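# Relocate the paper-filled crate into the yellow taped bay

## Task

Get the crate into the yellow bay so it rests upright, lies wholly within the tape without touching or overlapping it, and still contains every piece of paper. Nothing else in the room may be disturbed. The robot must not tip over or finish leaning. The result only counts if it holds without the robot supporting it.

## Robot and tools

Robot: a wheeled base carrying a lifting column with two six-joint arms (left and right) and a tilting head. Shoulder height S = 0.90 m + column_m. Folded, as at the start, it is 0.73 m long, 0.62 m wide and S + 0.43 m tall, with its front 0.40 m ahead of the column. The base can drive forward and backward and turn in place, never sideways. Cameras: cam_head_left, cam_head_right, cam_left_wrist, cam_right_wrist, nav_camera. A loose object may occasionally get a small push from outside.

Frames: the base frame sits on the floor below the column, halfway between the drive wheels; x forward, y left, z up. left_hand and right_hand are reported in it as the point where that hand's fingers meet (fingertips 8 mm beyond). The hand's z axis runs along the fingers (quat_wxyz rotates (0, 0, 1) onto it), its y axis across the opening. The odometry frame is where the base frame was when the scene began.

execute_actions: "actions" is a list holding one action or none (none just reports state and images). "cameras" lists camera names, or "all"; omitted or null means all, [] means none. An action may contain:
- "base": exactly one of {"translate_m": d}, a relative drive from the current spot in metres, forward positive, -3 to 3; or {"rotate_rad": d}, a relative turn in place in radians, counter-clockwise seen from above (left) positive, -3.2 to 3.2. A move needing over 8.667 s at its top speed is refused.
- "joints": a single dictionary shared by both arms, keyed by joint name, each value an absolute target: column_m 0 to 0.8 (m); head_tilt_rad -0.61 to 1.308 (0 about level, positive down); left_joint1_rad and right_joint1_rad -2.879 to 2.879; joint2 0 to 3.141; joint3 0 to 3.019; joint4 -1.692 to 1.57; joint5 -1.57 to 1.57 (positive swings the hand to the robot's right); joint6 -2.094 to 2.094 (positive rolls clockwise viewed from behind the hand); left_gripper_m and right_gripper_m 0 to 0.093 (m between fingertips). Done tolerances: column 0.005, head 0.03, joints 1-6: 0.045, 0.14, 0.09, 0.055, 0.03, 0.035, gripper 0.003.
- "speeds": top-speed caps for this action only: translate_m 0.05 to 0.8 m/s, rotate_rad 0.1 to 1 rad/s (defaults are the maxima). Arms are not slowed by it.
Motions in one action start together. Any unknown key or out-of-range number makes the whole call refused with no motion. A joint or base left out may keep pushing toward an earlier target unseen.

wait: {"seconds": 0 to 10}; commands nothing, returns state and images. zoom_image: {"camera", "region": [x0, y0, x1, y1]} in pixels from the image's top-left, at most 504 by 504, only for cameras with a full image in the latest result. finished_scene: {"scene": number}; irreversible, reports whether the goal holds. Replying with no tool call ends everything. While you think, the robot keeps its last command.

Arm geometry (approximate): with joint1 at -1.57 (left) or 1.57 (right) and joints 5, 6 at 0, each arm moves in a forward vertical plane 0.23 m beside the column. Let a = j2 - 0.35, b = 1.05 + j2 - j3, c = b - j4 (c = 1.57 means fingers pointing down). Hand point: ahead = 0.12 + 0.39 sin a + 0.38 cos b + 0.25 cos c; height = S + 0.39 cos a - 0.38 sin b - 0.25 sin c. E.g. j2, j3, j4 = 0.93, 0.78, 0.14 gives 0.60 m ahead, 0.25 m below S. Real hands sag lower and nearer by up to ~5 cm (~12 cm under heavy or far loads). Empty reach is about 1 m from the shoulder. For the floor: fingers down, hand 0.45-0.5 m ahead at column_m 0.3, then lower the column (down to 0.02 m). Below 0.4 m height the housing blocks hands closer than 0.45 m; moving arms with column_m under 0.3 risks hitting housing or floor.

Loads per arm, fingers down: 3.2 kg at ~0.4 m ahead, 0.3-0.7 m below S; 2 kg out to 0.6 m, 0.21-0.7 m below; 1 kg out to 0.8 m, 0.3-0.55 m below; 0.3 kg out to 0.6 m, 0.14 above to 0.7 below S. A grip holds about 2-6 kg. Fingers flatter than ~1.2 rad below horizontal sag under weight (0.2 kg is fine down to 0.35 rad). Targets within ~0.03 rad (0.08 for joints 2, 3) of the reading may not move at all; touch gently by stepping ~0.05 rad per call from your last target. Gripper: fingers 7 cm long, outer span 1 cm (tips) to 5 cm (base) over the opening; body 10 cm wide, 7 cm thick; wrist camera sticks out 11 cm on one side. Grip by targeting less than the object's width; off_target is normal. A reading 0.002 m or more above target means something is held.

Results: base_status and joint_status use done, off_target, contact_stop, time_out, not_followed, limit_stop_at_motor_heat. "joint command not followed" plus a "cause:" line means a safety check blocked an arm (near the other arm, itself, the upper body, or a room object); back each moved joint off by 0.05 rad or more, or drive away. on_its_own lists uncommanded behaviour; "held at" is a held target. A blocked arm keeps pushing; relieve it by sending its reported positions as targets (a held load then sinks about 1 cm per kg). motor_effort covers only left_wheel and right_wheel (percent, bracket = peak, positive forward). base_odometry counts wheel turns; if turned_by_wheels and turned_by_imu differ by over ~4% and 0.05 rad, the base slipped or hit something. base_tilt in degrees (forward, right positive). wheel_motors_off is 1 while wheels are disabled. Motor temperatures show per-arm joint values; MOTOR HOT from 85 °C, and at 100 °C an OVER-TEMPERATURE FAULT drops that arm.

Column: descending, it halts with contact_stop when a hand or its load touches down or lifts off, and then refuses to go lower until raised 0.2 m (or to the top). It may sink 0.15-0.2 m more after touching. If it stopped under something overhead, drive clear first, then raise.

Avoid: arms striking or pressing on each other (can end the run); the base pushing hard for ~3 s (wheels shut off for 2 s and stop holding); after a base contact_stop, back 0.05 m before turning; table tops between 0.30 m high and 0.26 m below S can reach the column. Avoid drops, slips, slamming, tipping the crate or spilling paper, and bumping other objects. Keep held loads short to limit heating.

Each tool is called by a JSON object that holds its "method" and its "body".

## Session

{"method": "execute_actions", "body": {"actions": []}}

Scene clock: 0.00 s.
Motor temperatures (°C, as the motors report them): left_arm=[27 26 24 27 24 27] | right_arm=[26 27 25 27 27 27]
base_odometry: x=+0.000 y=+0.000 heading=+0.000 (m, m, rad; odometry frame)
turned_by_wheels: +0.000 (rad since the last result)
turned_by_imu: +0.000 (rad since the last result)
base_tilt: forward=-0.1 right=+0.3 (deg)
base_status: not commanded
joint_positions: column_m=+0.552 head_tilt_rad=+0.879 left_joint1_rad=-1.579 left_joint2_rad=+0.893 left_joint3_rad=+0.413 left_joint4_rad=-0.983 left_joint5_rad=-0.045 left_joint6_rad=-0.052 left_gripper_m=+0.095 right_joint1_rad=+1.553 right_joint2_rad=+0.922 right_joint3_rad=+0.388 right_joint4_rad=-0.915 right_joint5_rad=+0.040 right_joint6_rad=-0.029 right_gripper_m=+0.094
joint_status: not commanded
wheel_motors_off: 0
motor_effort: left_wheel=-1 right_wheel=+3 (%)
left_hand: x=+0.1424 y=+0.2307 z=+1.2565 quat_wxyz=(+0.452, +0.010, -0.892, -0.030) (m; base frame)
right_hand: x=+0.1333 y=-0.2359 z=+1.2475 quat_wxyz=(+0.446, +0.015, -0.895, +0.016) (m; base frame)
pictures: cam_head_left, cam_head_right, cam_left_wrist, cam_right_wrist, nav_camera
Images, in order (width x height): cam_head_left 672x504, cam_head_right 672x504, cam_left_wrist 504x504, cam_right_wrist 504x504, nav_camera 672x504.

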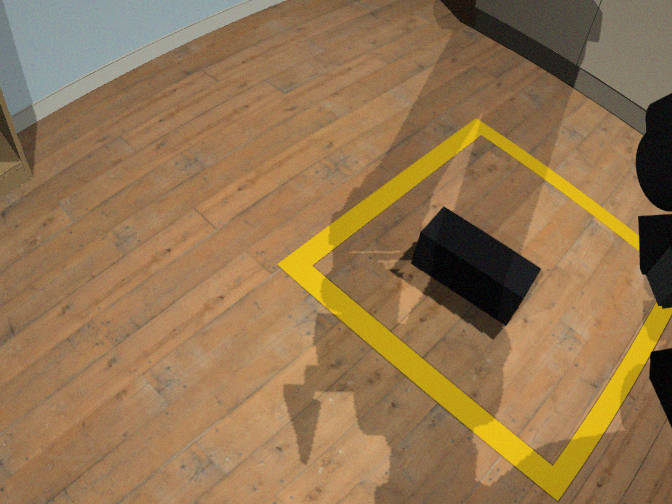

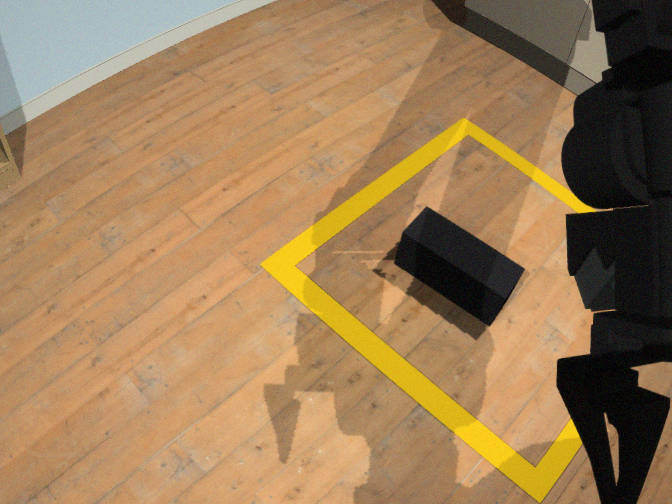

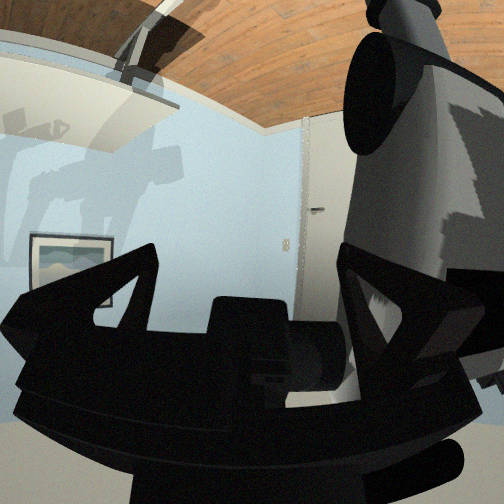

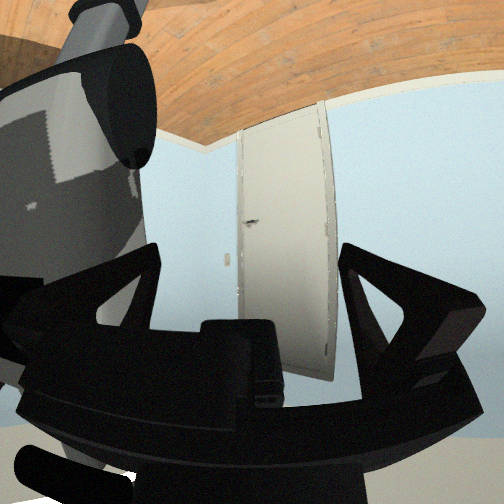

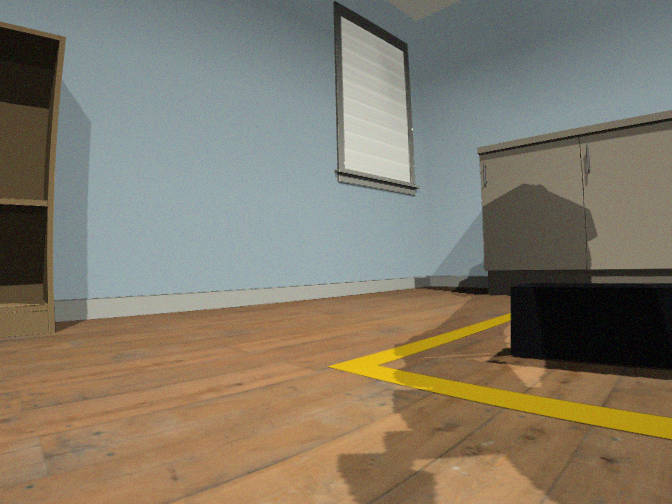

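{"method": "execute_actions", "body": {"actions": [{"base":{"rotate_rad":-1.2},"joints":{"head_tilt_rad":0.5}}], "cameras": ["cam_head_left","nav_camera"]}}

Scene clock: 5.43 s.
Motor temperatures (°C, as the motors report them): left_arm=[27 26 25 27 24 27] | right_arm=[26 27 25 27 27 27]
base_odometry: x=+0.000 y=+0.000 heading=-1.200 (m, m, rad; odometry frame)
turned_by_wheels: -1.200 (rad since the last result)
turned_by_imu: -1.182 (rad since the last result)
base_tilt: forward=-0.1 right=+0.3 (deg)
base_status: done
joint_positions: column_m=+0.552 head_tilt_rad=+0.518 left_joint1_rad=-1.579 left_joint2_rad=+0.893 left_joint3_rad=+0.413 left_joint4_rad=-0.983 left_joint5_rad=-0.045 left_joint6_rad=-0.052 left_gripper_m=+0.095 right_joint1_rad=+1.553 right_joint2_rad=+0.922 right_joint3_rad=+0.388 right_joint4_rad=-0.915 right_joint5_rad=+0.040 right_joint6_rad=-0.029 right_gripper_m=+0.094
joint_status: all done
wheel_motors_off: 0
motor_effort: left_wheel=+1(40) right_wheel=-1(38) (%)
left_hand: x=+0.1424 y=+0.2307 z=+1.2565 quat_wxyz=(+0.452, +0.010, -0.892, -0.030) (m; base frame)
right_hand: x=+0.1333 y=-0.2359 z=+1.2475 quat_wxyz=(+0.446, +0.015, -0.895, +0.016) (m; base frame)
pictures: cam_head_left, nav_camera
Images, in order (width x height): cam_head_left 672x504, nav_camera 672x504.

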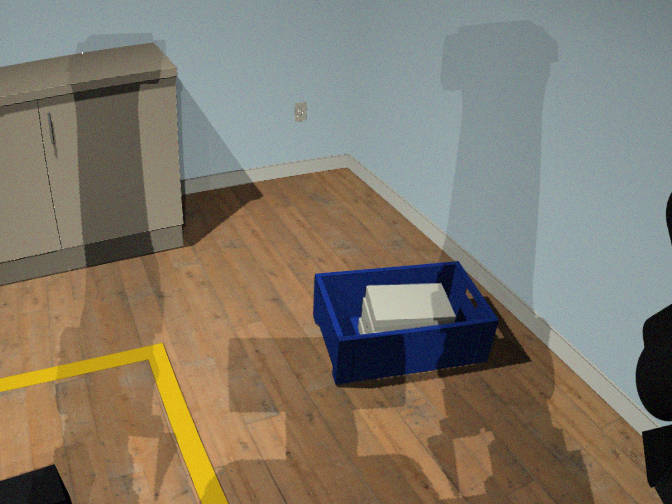

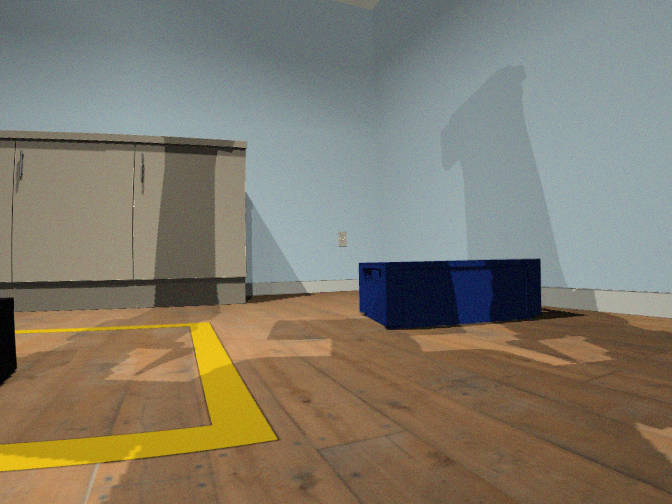

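{"method": "execute_actions", "body": {"actions": [{"base":{"rotate_rad":0.41},"joints":{"head_tilt_rad":0.85}}], "cameras": ["cam_head_left","cam_head_right","nav_camera"]}}

Scene clock: 31.27 s.
Motor temperatures (°C, as the motors report them): left_arm=[27 27 25 27 24 27] | right_arm=[26 27 25 27 27 27]
base_odometry: x=+0.000 y=+0.000 heading=-0.790 (m, m, rad; odometry frame)
turned_by_wheels: +0.410 (rad since the last result)
turned_by_imu: +0.404 (rad since the last result)
base_tilt: forward=-0.1 right=+0.3 (deg)
base_status: done
joint_positions: column_m=+0.552 head_tilt_rad=+0.851 left_joint1_rad=-1.579 left_joint2_rad=+0.893 left_joint3_rad=+0.413 left_joint4_rad=-0.983 left_joint5_rad=-0.045 left_joint6_rad=-0.052 left_gripper_m=+0.095 right_joint1_rad=+1.553 right_joint2_rad=+0.922 right_joint3_rad=+0.388 right_joint4_rad=-0.915 right_joint5_rad=+0.040 right_joint6_rad=-0.029 right_gripper_m=+0.094
joint_status: all done
wheel_motors_off: 0
motor_effort: left_wheel=-1(25) right_wheel=+1(17) (%)
left_hand: x=+0.1424 y=+0.2307 z=+1.2565 quat_wxyz=(+0.452, +0.010, -0.892, -0.030) (m; base frame)
right_hand: x=+0.1333 y=-0.2359 z=+1.2475 quat_wxyz=(+0.446, +0.015, -0.895, +0.016) (m; base frame)
pictures: cam_head_left, cam_head_right, nav_camera
Images, in order (width x height): cam_head_left 672x504, cam_head_right 672x504, nav_camera 672x504.

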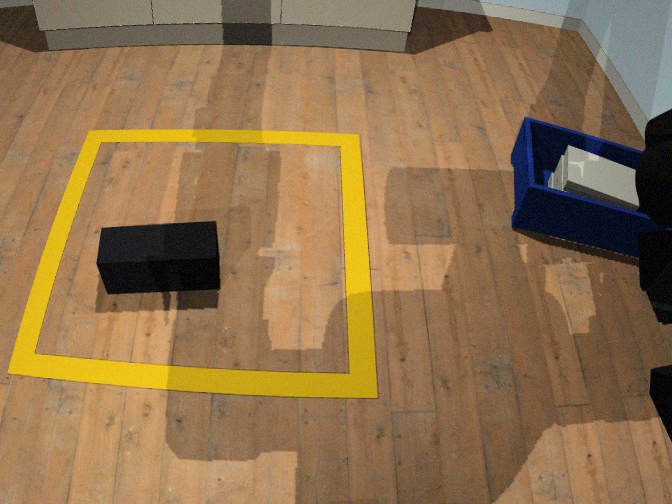

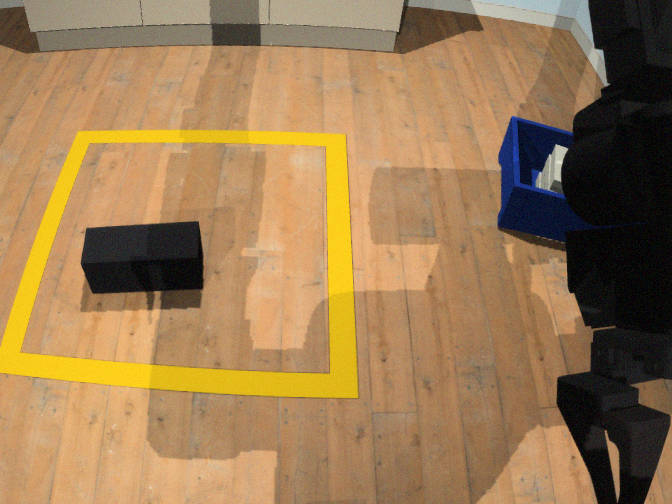

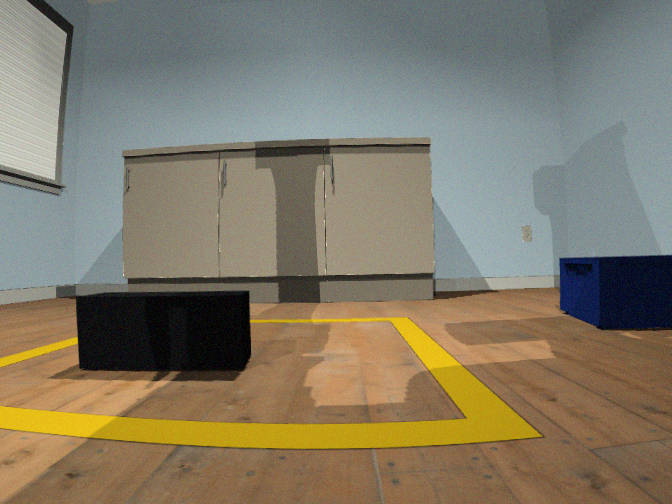

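{"method": "execute_actions", "body": {"actions": [{"base":{"rotate_rad":-0.12}}], "cameras": []}}

{"method": "execute_actions", "body": {"actions": [{"base":{"translate_m":1.0},"joints":{"head_tilt_rad":1.1}}], "cameras": ["cam_head_left","nav_camera"]}}

Scene clock: 60.37 s.
Motor temperatures (°C, as the motors report them): left_arm=[27 27 25 27 24 27] | right_arm=[26 28 25 27 27 27]
base_odometry: x=+0.000 y=+0.000 heading=-0.910 (m, m, rad; odometry frame)
turned_by_wheels: -0.120 (rad since the last result)
turned_by_imu: -0.120 (rad since the last result)
base_tilt: forward=-0.1 right=+0.3 (deg)
base_status: done
joint_positions: column_m=+0.552 head_tilt_rad=+0.851 left_joint1_rad=-1.579 left_joint2_rad=+0.893 left_joint3_rad=+0.413 left_joint4_rad=-0.983 left_joint5_rad=-0.045 left_joint6_rad=-0.052 left_gripper_m=+0.095 right_joint1_rad=+1.553 right_joint2_rad=+0.922 right_joint3_rad=+0.388 right_joint4_rad=-0.915 right_joint5_rad=+0.040 right_joint6_rad=-0.029 right_gripper_m=+0.094
joint_status: not commanded
wheel_motors_off: 0
motor_effort: left_wheel=+1(24) right_wheel=-1(19) (%)
left_hand: x=+0.1424 y=+0.2307 z=+1.2565 quat_wxyz=(+0.452, +0.010, -0.892, -0.030) (m; base frame)
right_hand: x=+0.1333 y=-0.2359 z=+1.2475 quat_wxyz=(+0.446, +0.015, -0.895, +0.016) (m; base frame)
pictures: none
No camera images: the call's "cameras" was empty. Leave "cameras" out to get every camera's image.

Scene clock: 63.87 s.
Motor temperatures (°C, as the motors report them): left_arm=[27 27 25 27 24 27] | right_arm=[26 28 25 27 27 27]
base_odometry: x=+0.614 y=-0.789 heading=-0.910 (m, m, rad; odometry frame)
turned_by_wheels: +0.000 (rad since the last result)
turned_by_imu: -0.004 (rad since the last result)
base_tilt: forward=-0.1 right=+0.3 (deg)
base_status: done
joint_positions: column_m=+0.552 head_tilt_rad=+1.099 left_joint1_rad=-1.579 left_joint2_rad=+0.893 left_joint3_rad=+0.414 left_joint4_rad=-0.983 left_joint5_rad=-0.045 left_joint6_rad=-0.052 left_gripper_m=+0.095 right_joint1_rad=+1.553 right_joint2_rad=+0.922 right_joint3_rad=+0.389 right_joint4_rad=-0.915 right_joint5_rad=+0.040 right_joint6_rad=-0.029 right_gripper_m=+0.094
joint_status: all done
wheel_motors_off: 0
motor_effort: left_wheel=+0(49) right_wheel=+1(39) (%)
left_hand: x=+0.1430 y=+0.2307 z=+1.2563 quat_wxyz=(+0.451, +0.010, -0.892, -0.030) (m; base frame)
right_hand: x=+0.1335 y=-0.2359 z=+1.2474 quat_wxyz=(+0.446, +0.015, -0.895, +0.016) (m; base frame)
pictures: cam_head_left, nav_camera
Images, in order (width x height): cam_head_left 672x504, nav_camera 672x504.

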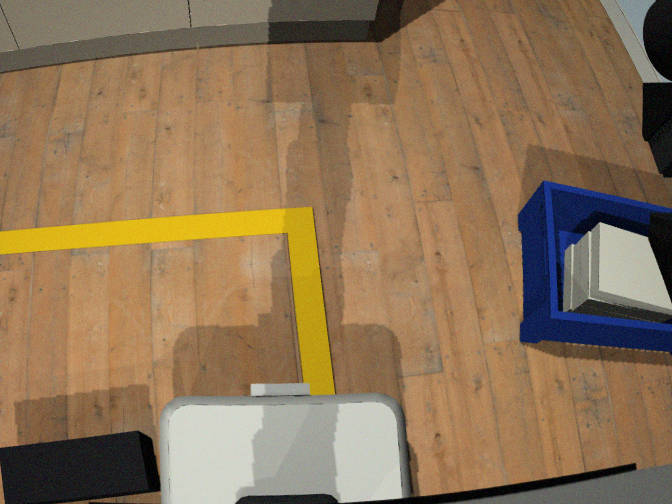

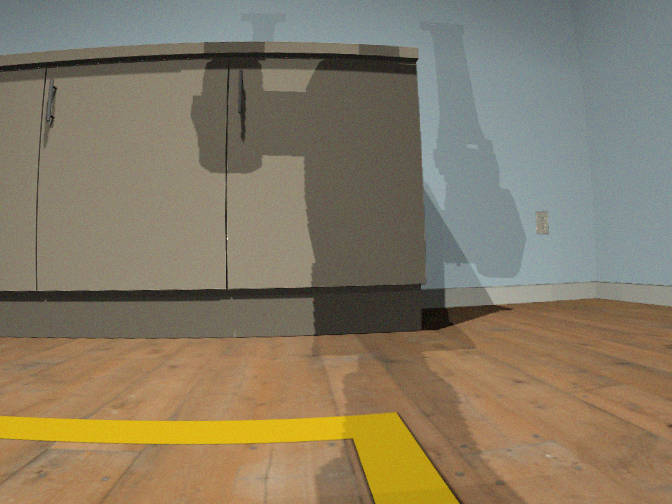

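{"method": "execute_actions", "body": {"actions": [{"joints":{"head_tilt_rad":1.3}}], "cameras": ["cam_head_left","cam_head_right"]}}

Scene clock: 70.80 s.
Motor temperatures (°C, as the motors report them): left_arm=[27 27 25 27 24 27] | right_arm=[26 28 25 27 27 27]
base_odometry: x=+0.614 y=-0.789 heading=-0.910 (m, m, rad; odometry frame)
turned_by_wheels: +0.000 (rad since the last result)
turned_by_imu: -0.001 (rad since the last result)
base_tilt: forward=-0.1 right=+0.3 (deg)
base_status: not commanded
joint_positions: column_m=+0.552 head_tilt_rad=+1.296 left_joint1_rad=-1.579 left_joint2_rad=+0.893 left_joint3_rad=+0.414 left_joint4_rad=-0.983 left_joint5_rad=-0.045 left_joint6_rad=-0.052 left_gripper_m=+0.095 right_joint1_rad=+1.553 right_joint2_rad=+0.922 right_joint3_rad=+0.389 right_joint4_rad=-0.915 right_joint5_rad=+0.040 right_joint6_rad=-0.029 right_gripper_m=+0.094
joint_status: all done
wheel_motors_off: 0
motor_effort: left_wheel=+0(0) right_wheel=+0(0) (%)
left_hand: x=+0.1430 y=+0.2307 z=+1.2563 quat_wxyz=(+0.451, +0.010, -0.892, -0.030) (m; base frame)
right_hand: x=+0.1335 y=-0.2359 z=+1.2474 quat_wxyz=(+0.446, +0.015, -0.895, +0.016) (m; base frame)
pictures: cam_head_left, cam_head_right
Images, in order (width x height): cam_head_left 672x504, cam_head_right 672x504.

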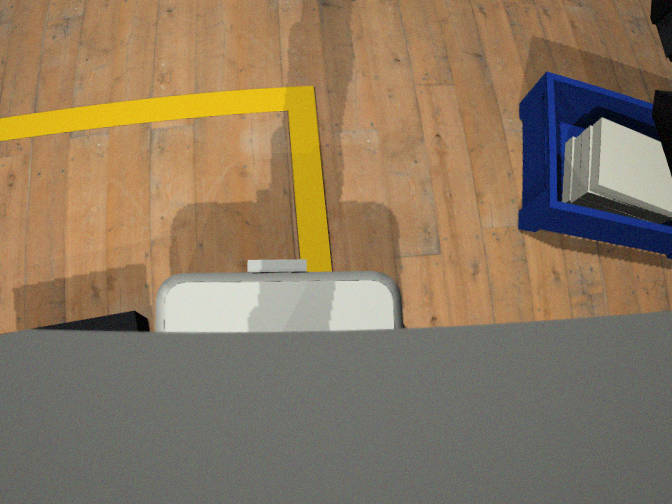

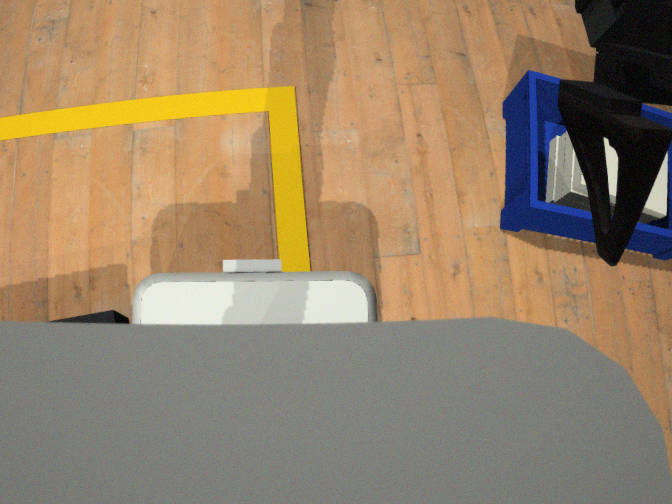

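{"method": "execute_actions", "body": {"actions": [{"base":{"translate_m":0.88},"joints":{"head_tilt_rad":1.0}}], "cameras": []}}

{"method": "execute_actions", "body": {"actions": [{"base":{"rotate_rad":-1.55}}], "cameras": ["cam_head_left","cam_head_right","nav_camera"]}}

Scene clock: 102.23 s.
Motor temperatures (°C, as the motors report them): left_arm=[27 27 25 27 24 27] | right_arm=[26 28 25 27 27 27]
base_odometry: x=+1.154 y=-1.484 heading=-0.910 (m, m, rad; odometry frame)
turned_by_wheels: +0.000 (rad since the last result)
turned_by_imu: -0.004 (rad since the last result)
base_tilt: forward=-0.1 right=+0.3 (deg)
base_status: done
joint_positions: column_m=+0.552 head_tilt_rad=+1.013 left_joint1_rad=-1.579 left_joint2_rad=+0.892 left_joint3_rad=+0.415 left_joint4_rad=-0.983 left_joint5_rad=-0.045 left_joint6_rad=-0.052 left_gripper_m=+0.095 right_joint1_rad=+1.553 right_joint2_rad=+0.922 right_joint3_rad=+0.389 right_joint4_rad=-0.915 right_joint5_rad=+0.040 right_joint6_rad=-0.029 right_gripper_m=+0.094
joint_status: all done
wheel_motors_off: 0
motor_effort: left_wheel=+0(34) right_wheel=+0(24) (%)
left_hand: x=+0.1436 y=+0.2307 z=+1.2561 quat_wxyz=(+0.450, +0.010, -0.892, -0.030) (m; base frame)
right_hand: x=+0.1337 y=-0.2359 z=+1.2473 quat_wxyz=(+0.446, +0.015, -0.895, +0.016) (m; base frame)
pictures: none
No camera images: the call's "cameras" was empty. Leave "cameras" out to get every camera's image.

Scene clock: 105.10 s.
Motor temperatures (°C, as the motors report them): left_arm=[27 27 25 27 24 27] | right_arm=[26 28 25 27 27 27]
base_odometry: x=+1.154 y=-1.484 heading=-2.459 (m, m, rad; odometry frame)
turned_by_wheels: -1.550 (rad since the last result)
turned_by_imu: -1.525 (rad since the last result)
base_tilt: forward=-0.1 right=+0.3 (deg)
base_status: done
joint_positions: column_m=+0.552 head_tilt_rad=+1.013 left_joint1_rad=-1.579 left_joint2_rad=+0.892 left_joint3_rad=+0.415 left_joint4_rad=-0.983 left_joint5_rad=-0.045 left_joint6_rad=-0.052 left_gripper_m=+0.095 right_joint1_rad=+1.553 right_joint2_rad=+0.922 right_joint3_rad=+0.389 right_joint4_rad=-0.915 right_joint5_rad=+0.040 right_joint6_rad=-0.029 right_gripper_m=+0.094
joint_status: not commanded
wheel_motors_off: 0
motor_effort: left_wheel=+1(41) right_wheel=-1(37) (%)
left_hand: x=+0.1436 y=+0.2307 z=+1.2561 quat_wxyz=(+0.450, +0.010, -0.892, -0.030) (m; base frame)
right_hand: x=+0.1337 y=-0.2359 z=+1.2473 quat_wxyz=(+0.446, +0.015, -0.895, +0.016) (m; base frame)
pictures: cam_head_left, cam_head_right, nav_camera
Images, in order (width x height): cam_head_left 672x504, cam_head_right 672x504, nav_camera 672x504.

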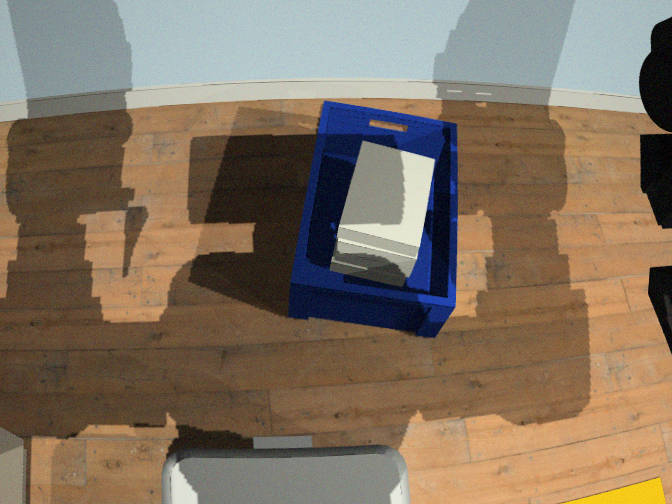

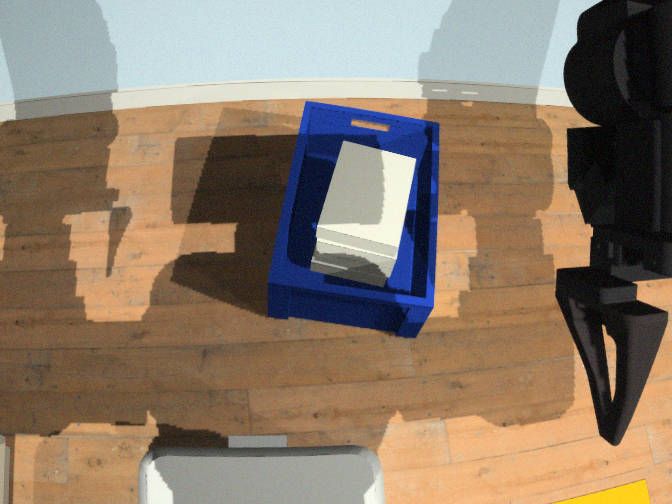

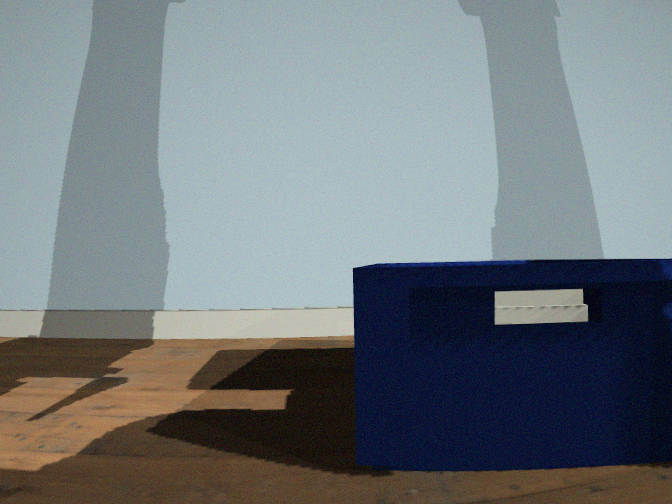

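{"method": "execute_actions", "body": {"actions": [{"base":{"translate_m":0.15},"joints":{"right_joint1_rad":1.57,"right_joint2_rad":2.35,"right_joint3_rad":2.31,"right_joint4_rad":-0.48,"right_joint5_rad":0,"right_joint6_rad":1.57,"column_m":0.3}}], "cameras": ["cam_head_left","cam_right_wrist","nav_camera"]}}

Scene clock: 128.07 s.
Motor temperatures (°C, as the motors report them): left_arm=[27 27 25 27 24 27] | right_arm=[26 28 26 27 27 27]
base_odometry: x=+1.038 y=-1.579 heading=-2.461 (m, m, rad; odometry frame)
turned_by_wheels: -0.001 (rad since the last result)
turned_by_imu: -0.003 (rad since the last result)
base_tilt: forward=-0.1 right=+0.3 (deg)
base_status: done
joint_positions: column_m=+0.300 head_tilt_rad=+1.013 left_joint1_rad=-1.579 left_joint2_rad=+0.892 left_joint3_rad=+0.414 left_joint4_rad=-0.983 left_joint5_rad=-0.045 left_joint6_rad=-0.052 left_gripper_m=+0.095 right_joint1_rad=+1.558 right_joint2_rad=+2.342 right_joint3_rad=+2.300 right_joint4_rad=-0.483 right_joint5_rad=+0.003 right_joint6_rad=+1.561 right_gripper_m=+0.094
joint_status: all done
wheel_motors_off: 0
motor_effort: left_wheel=-1(52) right_wheel=+1(37) (%)
left_hand: x=+0.1431 y=+0.2307 z=+1.0042 quat_wxyz=(+0.451, +0.010, -0.892, -0.030) (m; base frame)
right_hand: x=+0.6511 y=-0.2382 z=+0.4593 quat_wxyz=(-0.005, -0.706, -0.708, +0.005) (m; base frame)
pictures: cam_head_left, cam_right_wrist, nav_camera
Images, in order (width x height): cam_head_left 672x504, cam_right_wrist 504x504, nav_camera 672x504.

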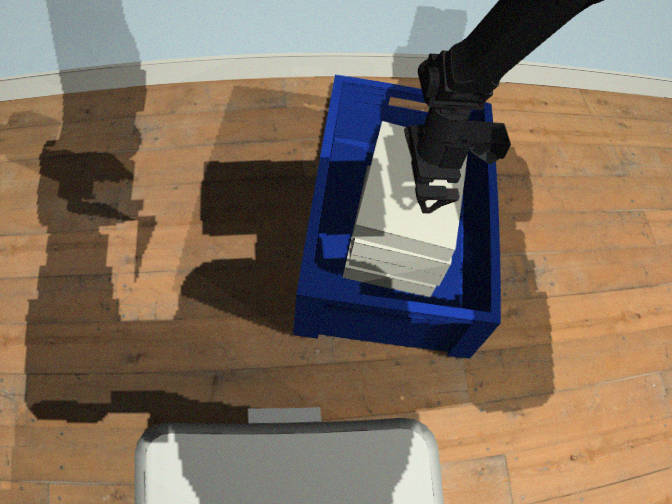

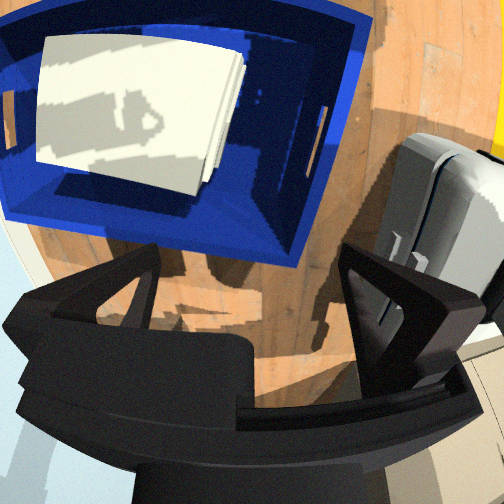

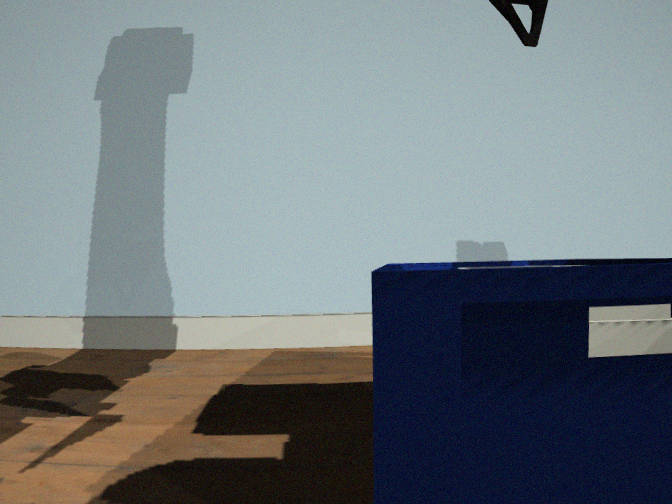

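{"method": "execute_actions", "body": {"actions": [{"base":{"translate_m":-0.12},"joints":{"column_m":0.14,"right_joint6_rad":1.7}}], "cameras": ["cam_head_left","cam_right_wrist","nav_camera"]}}

Scene clock: 134.97 s.
Motor temperatures (°C, as the motors report them): left_arm=[27 27 25 27 24 27] | right_arm=[26 30 26 27 27 27]
base_odometry: x=+1.131 y=-1.503 heading=-2.459 (m, m, rad; odometry frame)
turned_by_wheels: +0.001 (rad since the last result)
turned_by_imu: +0.000 (rad since the last result)
base_tilt: forward=-0.1 right=+0.3 (deg)
base_status: done
joint_positions: column_m=+0.140 head_tilt_rad=+1.013 left_joint1_rad=-1.579 left_joint2_rad=+0.891 left_joint3_rad=+0.410 left_joint4_rad=-0.983 left_joint5_rad=-0.045 left_joint6_rad=-0.052 left_gripper_m=+0.095 right_joint1_rad=+1.558 right_joint2_rad=+2.344 right_joint3_rad=+2.300 right_joint4_rad=-0.483 right_joint5_rad=+0.003 right_joint6_rad=+1.691 right_gripper_m=+0.094
joint_status: all done
wheel_motors_off: 0
motor_effort: left_wheel=+1(46) right_wheel=-2(44) (%)
left_hand: x=+0.1414 y=+0.2307 z=+0.8448 quat_wxyz=(+0.452, +0.010, -0.891, -0.030) (m; base frame)
right_hand: x=+0.6497 y=-0.2382 z=+0.2983 quat_wxyz=(-0.005, -0.750, -0.661, +0.006) (m; base frame)
pictures: cam_head_left, cam_right_wrist, nav_camera
Images, in order (width x height): cam_head_left 672x504, cam_right_wrist 504x504, nav_camera 672x504.

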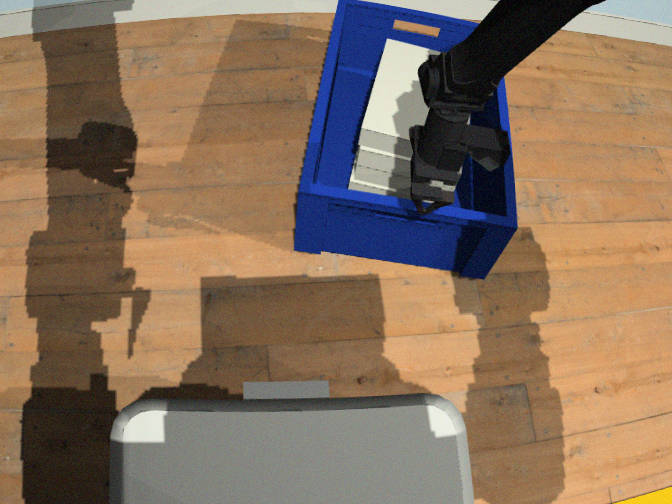

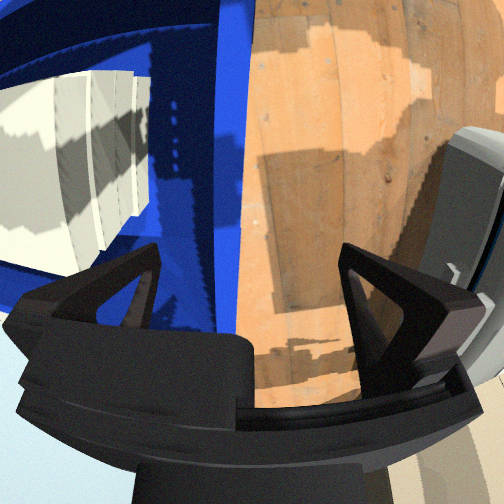

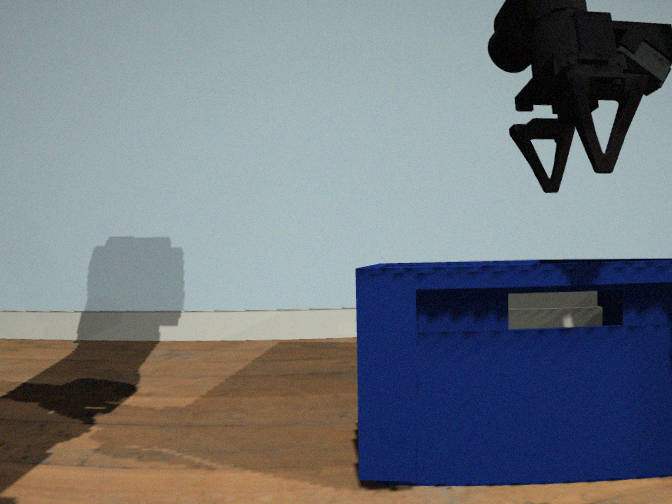

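{"method": "execute_actions", "body": {"actions": [{"joints":{"column_m":0.02}}], "cameras": ["cam_right_wrist","nav_camera"]}}

Scene clock: 143.07 s.
Motor temperatures (°C, as the motors report them): left_arm=[27 27 25 27 24 27] | right_arm=[26 30 26 27 27 27]
base_odometry: x=+1.131 y=-1.503 heading=-2.459 (m, m, rad; odometry frame)
turned_by_wheels: +0.000 (rad since the last result)
turned_by_imu: -0.001 (rad since the last result)
base_tilt: forward=-0.1 right=+0.3 (deg)
base_status: not commanded
joint_positions: column_m=+0.020 head_tilt_rad=+1.013 left_joint1_rad=-1.579 left_joint2_rad=+0.891 left_joint3_rad=+0.410 left_joint4_rad=-0.983 left_joint5_rad=-0.045 left_joint6_rad=-0.052 left_gripper_m=+0.095 right_joint1_rad=+1.558 right_joint2_rad=+2.344 right_joint3_rad=+2.300 right_joint4_rad=-0.483 right_joint5_rad=+0.003 right_joint6_rad=+1.691 right_gripper_m=+0.094
joint_status: all done
wheel_motors_off: 0
motor_effort: left_wheel=+2(2) right_wheel=-2(2) (%)
left_hand: x=+0.1414 y=+0.2307 z=+0.7248 quat_wxyz=(+0.452, +0.010, -0.891, -0.030) (m; base frame)
right_hand: x=+0.6497 y=-0.2382 z=+0.1783 quat_wxyz=(-0.005, -0.750, -0.661, +0.006) (m; base frame)
pictures: cam_right_wrist, nav_camera
Images, in order (width x height): cam_right_wrist 504x504, nav_camera 672x504.

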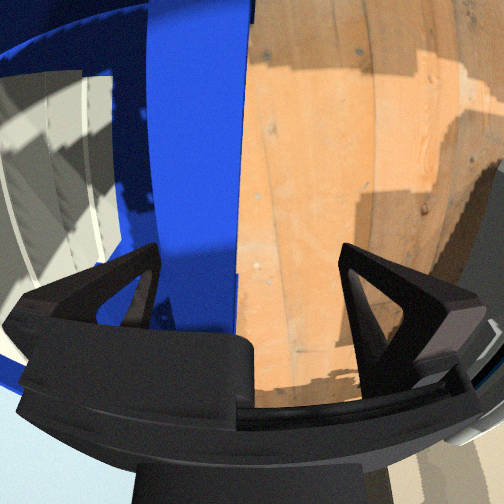

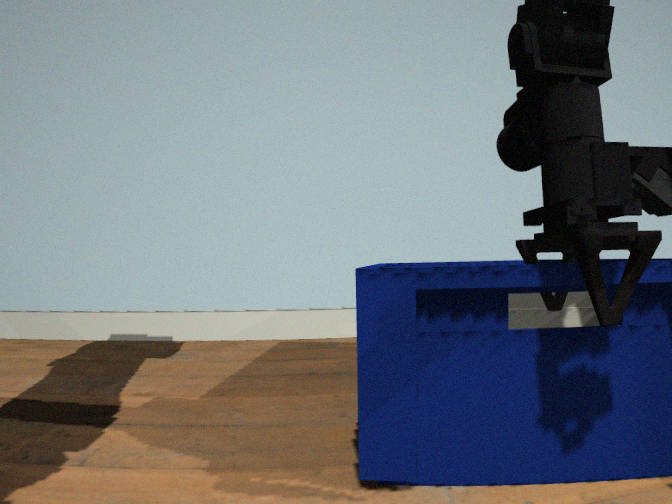

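{"method": "execute_actions", "body": {"actions": [{"base":{"translate_m":0.015},"joints":{"column_m":0.005,"right_gripper_m":0.0}}], "cameras": ["nav_camera"]}}

{"method": "execute_actions", "body": {"actions": [{"base":{"translate_m":-0.15},"speeds":{"translate_m":0.08}}], "cameras": ["cam_head_left","nav_camera"]}}

Scene clock: 149.43 s.
Motor temperatures (°C, as the motors report them): left_arm=[27 27 25 27 24 27] | right_arm=[26 31 27 27 27 27]
base_odometry: x=+1.119 y=-1.512 heading=-2.461 (m, m, rad; odometry frame)
turned_by_wheels: -0.001 (rad since the last result)
turned_by_imu: -0.002 (rad since the last result)
base_tilt: forward=-0.1 right=+0.3 (deg)
base_status: done
joint_positions: column_m=+0.005 head_tilt_rad=+1.012 left_joint1_rad=-1.579 left_joint2_rad=+0.891 left_joint3_rad=+0.413 left_joint4_rad=-0.983 left_joint5_rad=-0.045 left_joint6_rad=-0.052 left_gripper_m=+0.095 right_joint1_rad=+1.558 right_joint2_rad=+2.336 right_joint3_rad=+2.303 right_joint4_rad=-0.504 right_joint5_rad=+0.001 right_joint6_rad=+1.741 right_gripper_m=+0.018
joint_status: right_gripper_m off_target (ended at +0.018, target +0.000); the others done
wheel_motors_off: 0
motor_effort: left_wheel=+0(39) right_wheel=+1(45) (%)
left_hand: x=+0.1431 y=+0.2307 z=+0.7093 quat_wxyz=(+0.451, +0.010, -0.892, -0.030) (m; base frame)
right_hand: x=+0.6523 y=-0.2375 z=+0.1683 quat_wxyz=(+0.000, -0.767, -0.642, +0.009) (m; base frame)
pictures: nav_camera
Images, in order (width x height): nav_camera 672x504.

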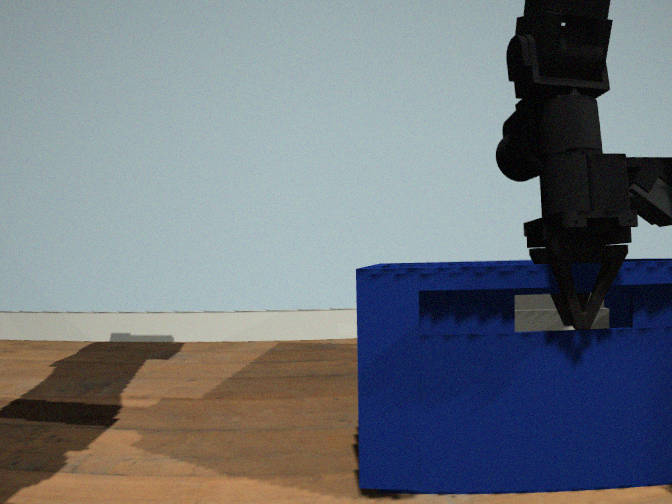

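Scene clock: 151.87 s.
Motor temperatures (°C, as the motors report them): left_arm=[27 27 25 27 24 27] | right_arm=[26 31 26 27 27 27]
base_odometry: x=+1.236 y=-1.418 heading=-2.462 (m, m, rad; odometry frame)
turned_by_wheels: -0.001 (rad since the last result)
turned_by_imu: -0.001 (rad since the last result)
base_tilt: forward=-0.1 right=+0.3 (deg)
base_status: done
joint_positions: column_m=+0.005 head_tilt_rad=+1.012 left_joint1_rad=-1.579 left_joint2_rad=+0.891 left_joint3_rad=+0.412 left_joint4_rad=-0.983 left_joint5_rad=-0.045 left_joint6_rad=-0.052 left_gripper_m=+0.095 right_joint1_rad=+1.558 right_joint2_rad=+2.349 right_joint3_rad=+2.345 right_joint4_rad=-0.432 right_joint5_rad=+0.004 right_joint6_rad=+1.709 right_gripper_m=+0.018
joint_status: not commanded
wheel_motors_off: 0
motor_effort: left_wheel=-1(34) right_wheel=+0(45) (%)
left_hand: x=+0.1425 y=+0.2307 z=+0.7095 quat_wxyz=(+0.451, +0.010, -0.892, -0.030) (m; base frame)
right_hand: x=+0.6845 y=-0.2385 z=+0.1699 quat_wxyz=(-0.035, -0.756, -0.653, -0.028) (m; base frame)
pictures: cam_head_left, nav_camera
Images, in order (width x height): cam_head_left 672x504, nav_camera 672x504.

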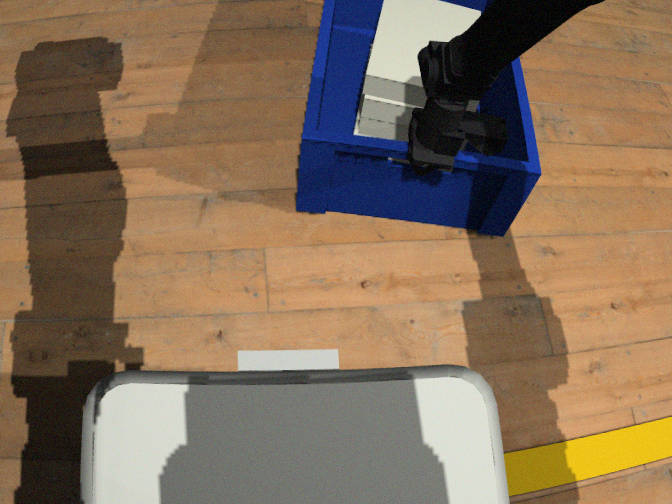

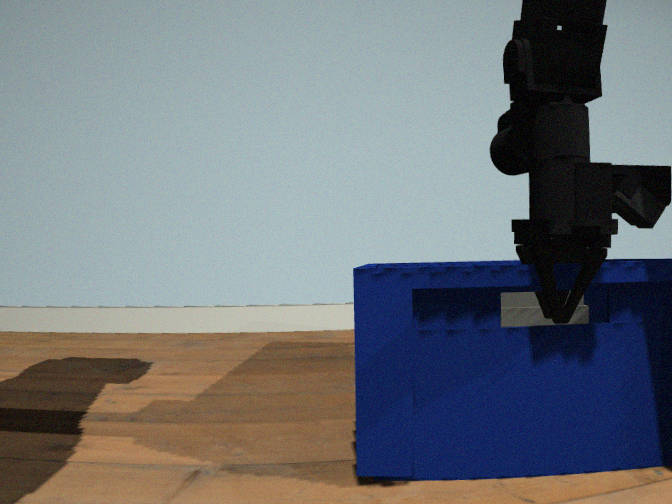

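{"method": "execute_actions", "body": {"actions": [{"base":{"translate_m":-0.45},"joints":{"right_joint6_rad":1.57,"head_tilt_rad":0.85},"speeds":{"translate_m":0.15}}], "cameras": ["cam_head_left","nav_camera"]}}

Scene clock: 160.13 s.
Motor temperatures (°C, as the motors report them): left_arm=[27 27 25 27 24 27] | right_arm=[26 32 26 27 27 28]
base_odometry: x=+1.586 y=-1.135 heading=-2.462 (m, m, rad; odometry frame)
turned_by_wheels: -0.001 (rad since the last result)
turned_by_imu: -0.001 (rad since the last result)
base_tilt: forward=-0.1 right=+0.3 (deg)
base_status: done
joint_positions: column_m=+0.005 head_tilt_rad=+0.865 left_joint1_rad=-1.579 left_joint2_rad=+0.891 left_joint3_rad=+0.412 left_joint4_rad=-0.983 left_joint5_rad=-0.045 left_joint6_rad=-0.052 left_gripper_m=+0.095 right_joint1_rad=+1.553 right_joint2_rad=+2.350 right_joint3_rad=+2.346 right_joint4_rad=-0.430 right_joint5_rad=+0.001 right_joint6_rad=+1.590 right_gripper_m=+0.018
joint_status: right_joint6_rad time_out (moved -0.119 of -0.139); the others done
wheel_motors_off: 0
motor_effort: left_wheel=-1(51) right_wheel=+0(29) (%)
left_hand: x=+0.1425 y=+0.2307 z=+0.7095 quat_wxyz=(+0.451, +0.010, -0.892, -0.030) (m; base frame)
right_hand: x=+0.6851 y=-0.2418 z=+0.1697 quat_wxyz=(-0.037, -0.716, -0.697, -0.027) (m; base frame)
pictures: cam_head_left, nav_camera
Images, in order (width x height): cam_head_left 672x504, nav_camera 672x504.

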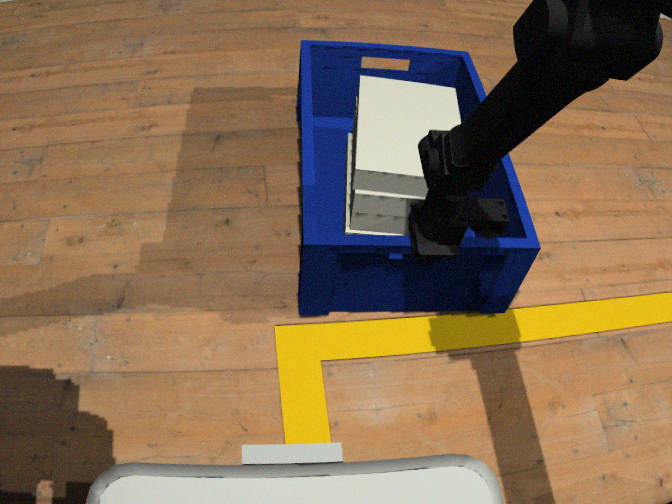

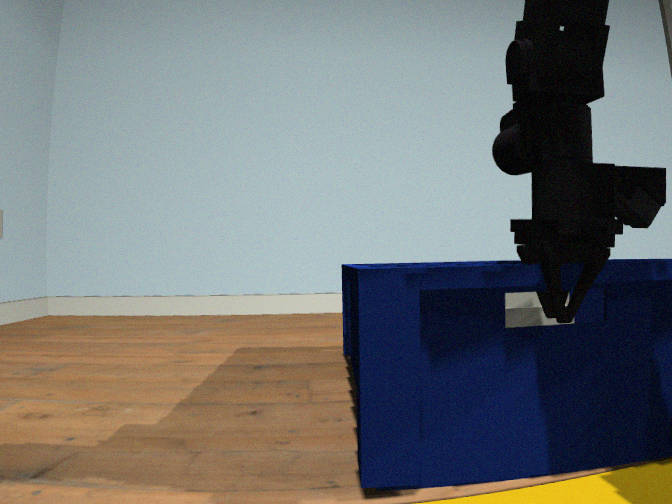

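{"method": "execute_actions", "body": {"actions": [{"base":{"translate_m":-0.4},"joints":{"right_joint6_rad":1.45,"right_joint1_rad":1.33},"speeds":{"translate_m":0.15}}], "cameras": ["cam_head_left","nav_camera"]}}

Scene clock: 172.87 s.
Motor temperatures (°C, as the motors report them): left_arm=[27 27 25 27 24 27] | right_arm=[26 32 26 27 28 28]
base_odometry: x=+1.897 y=-0.884 heading=-2.462 (m, m, rad; odometry frame)
turned_by_wheels: +0.000 (rad since the last result)
turned_by_imu: +0.000 (rad since the last result)
base_tilt: forward=-0.1 right=+0.3 (deg)
base_status: done
joint_positions: column_m=+0.005 head_tilt_rad=+0.865 left_joint1_rad=-1.579 left_joint2_rad=+0.890 left_joint3_rad=+0.412 left_joint4_rad=-0.983 left_joint5_rad=-0.045 left_joint6_rad=-0.052 left_gripper_m=+0.095 right_joint1_rad=+1.428 right_joint2_rad=+2.357 right_joint3_rad=+2.342 right_joint4_rad=-0.426 right_joint5_rad=-0.034 right_joint6_rad=+1.437 right_gripper_m=+0.018
joint_status: right_joint1_rad time_out (moved -0.125 of -0.223); the others done
wheel_motors_off: 0
on_its_own: right_joint1_rad reads +1.428 and still pushes toward +1.330 since a time_out
motor_effort: left_wheel=+0(39) right_wheel=+0(31) (%)
left_hand: x=+0.1425 y=+0.2307 z=+0.7096 quat_wxyz=(+0.451, +0.010, -0.892, -0.030) (m; base frame)
right_hand: x=+0.6740 y=-0.3534 z=+0.1725 quat_wxyz=(-0.062, -0.681, -0.730, +0.007) (m; base frame)
pictures: cam_head_left, nav_camera
Images, in order (width x height): cam_head_left 672x504, nav_camera 672x504.

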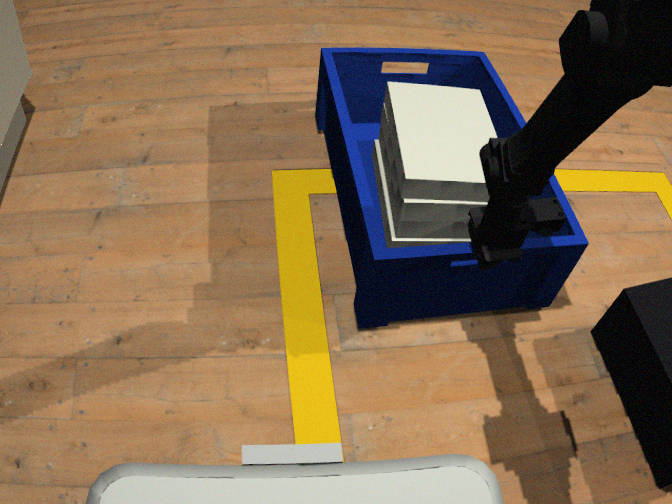

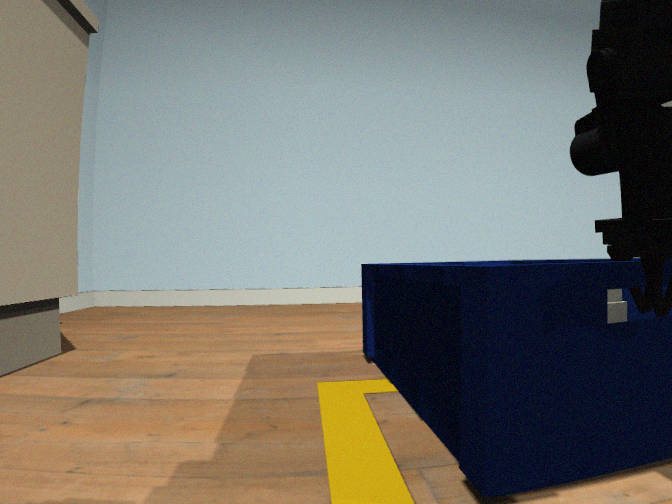

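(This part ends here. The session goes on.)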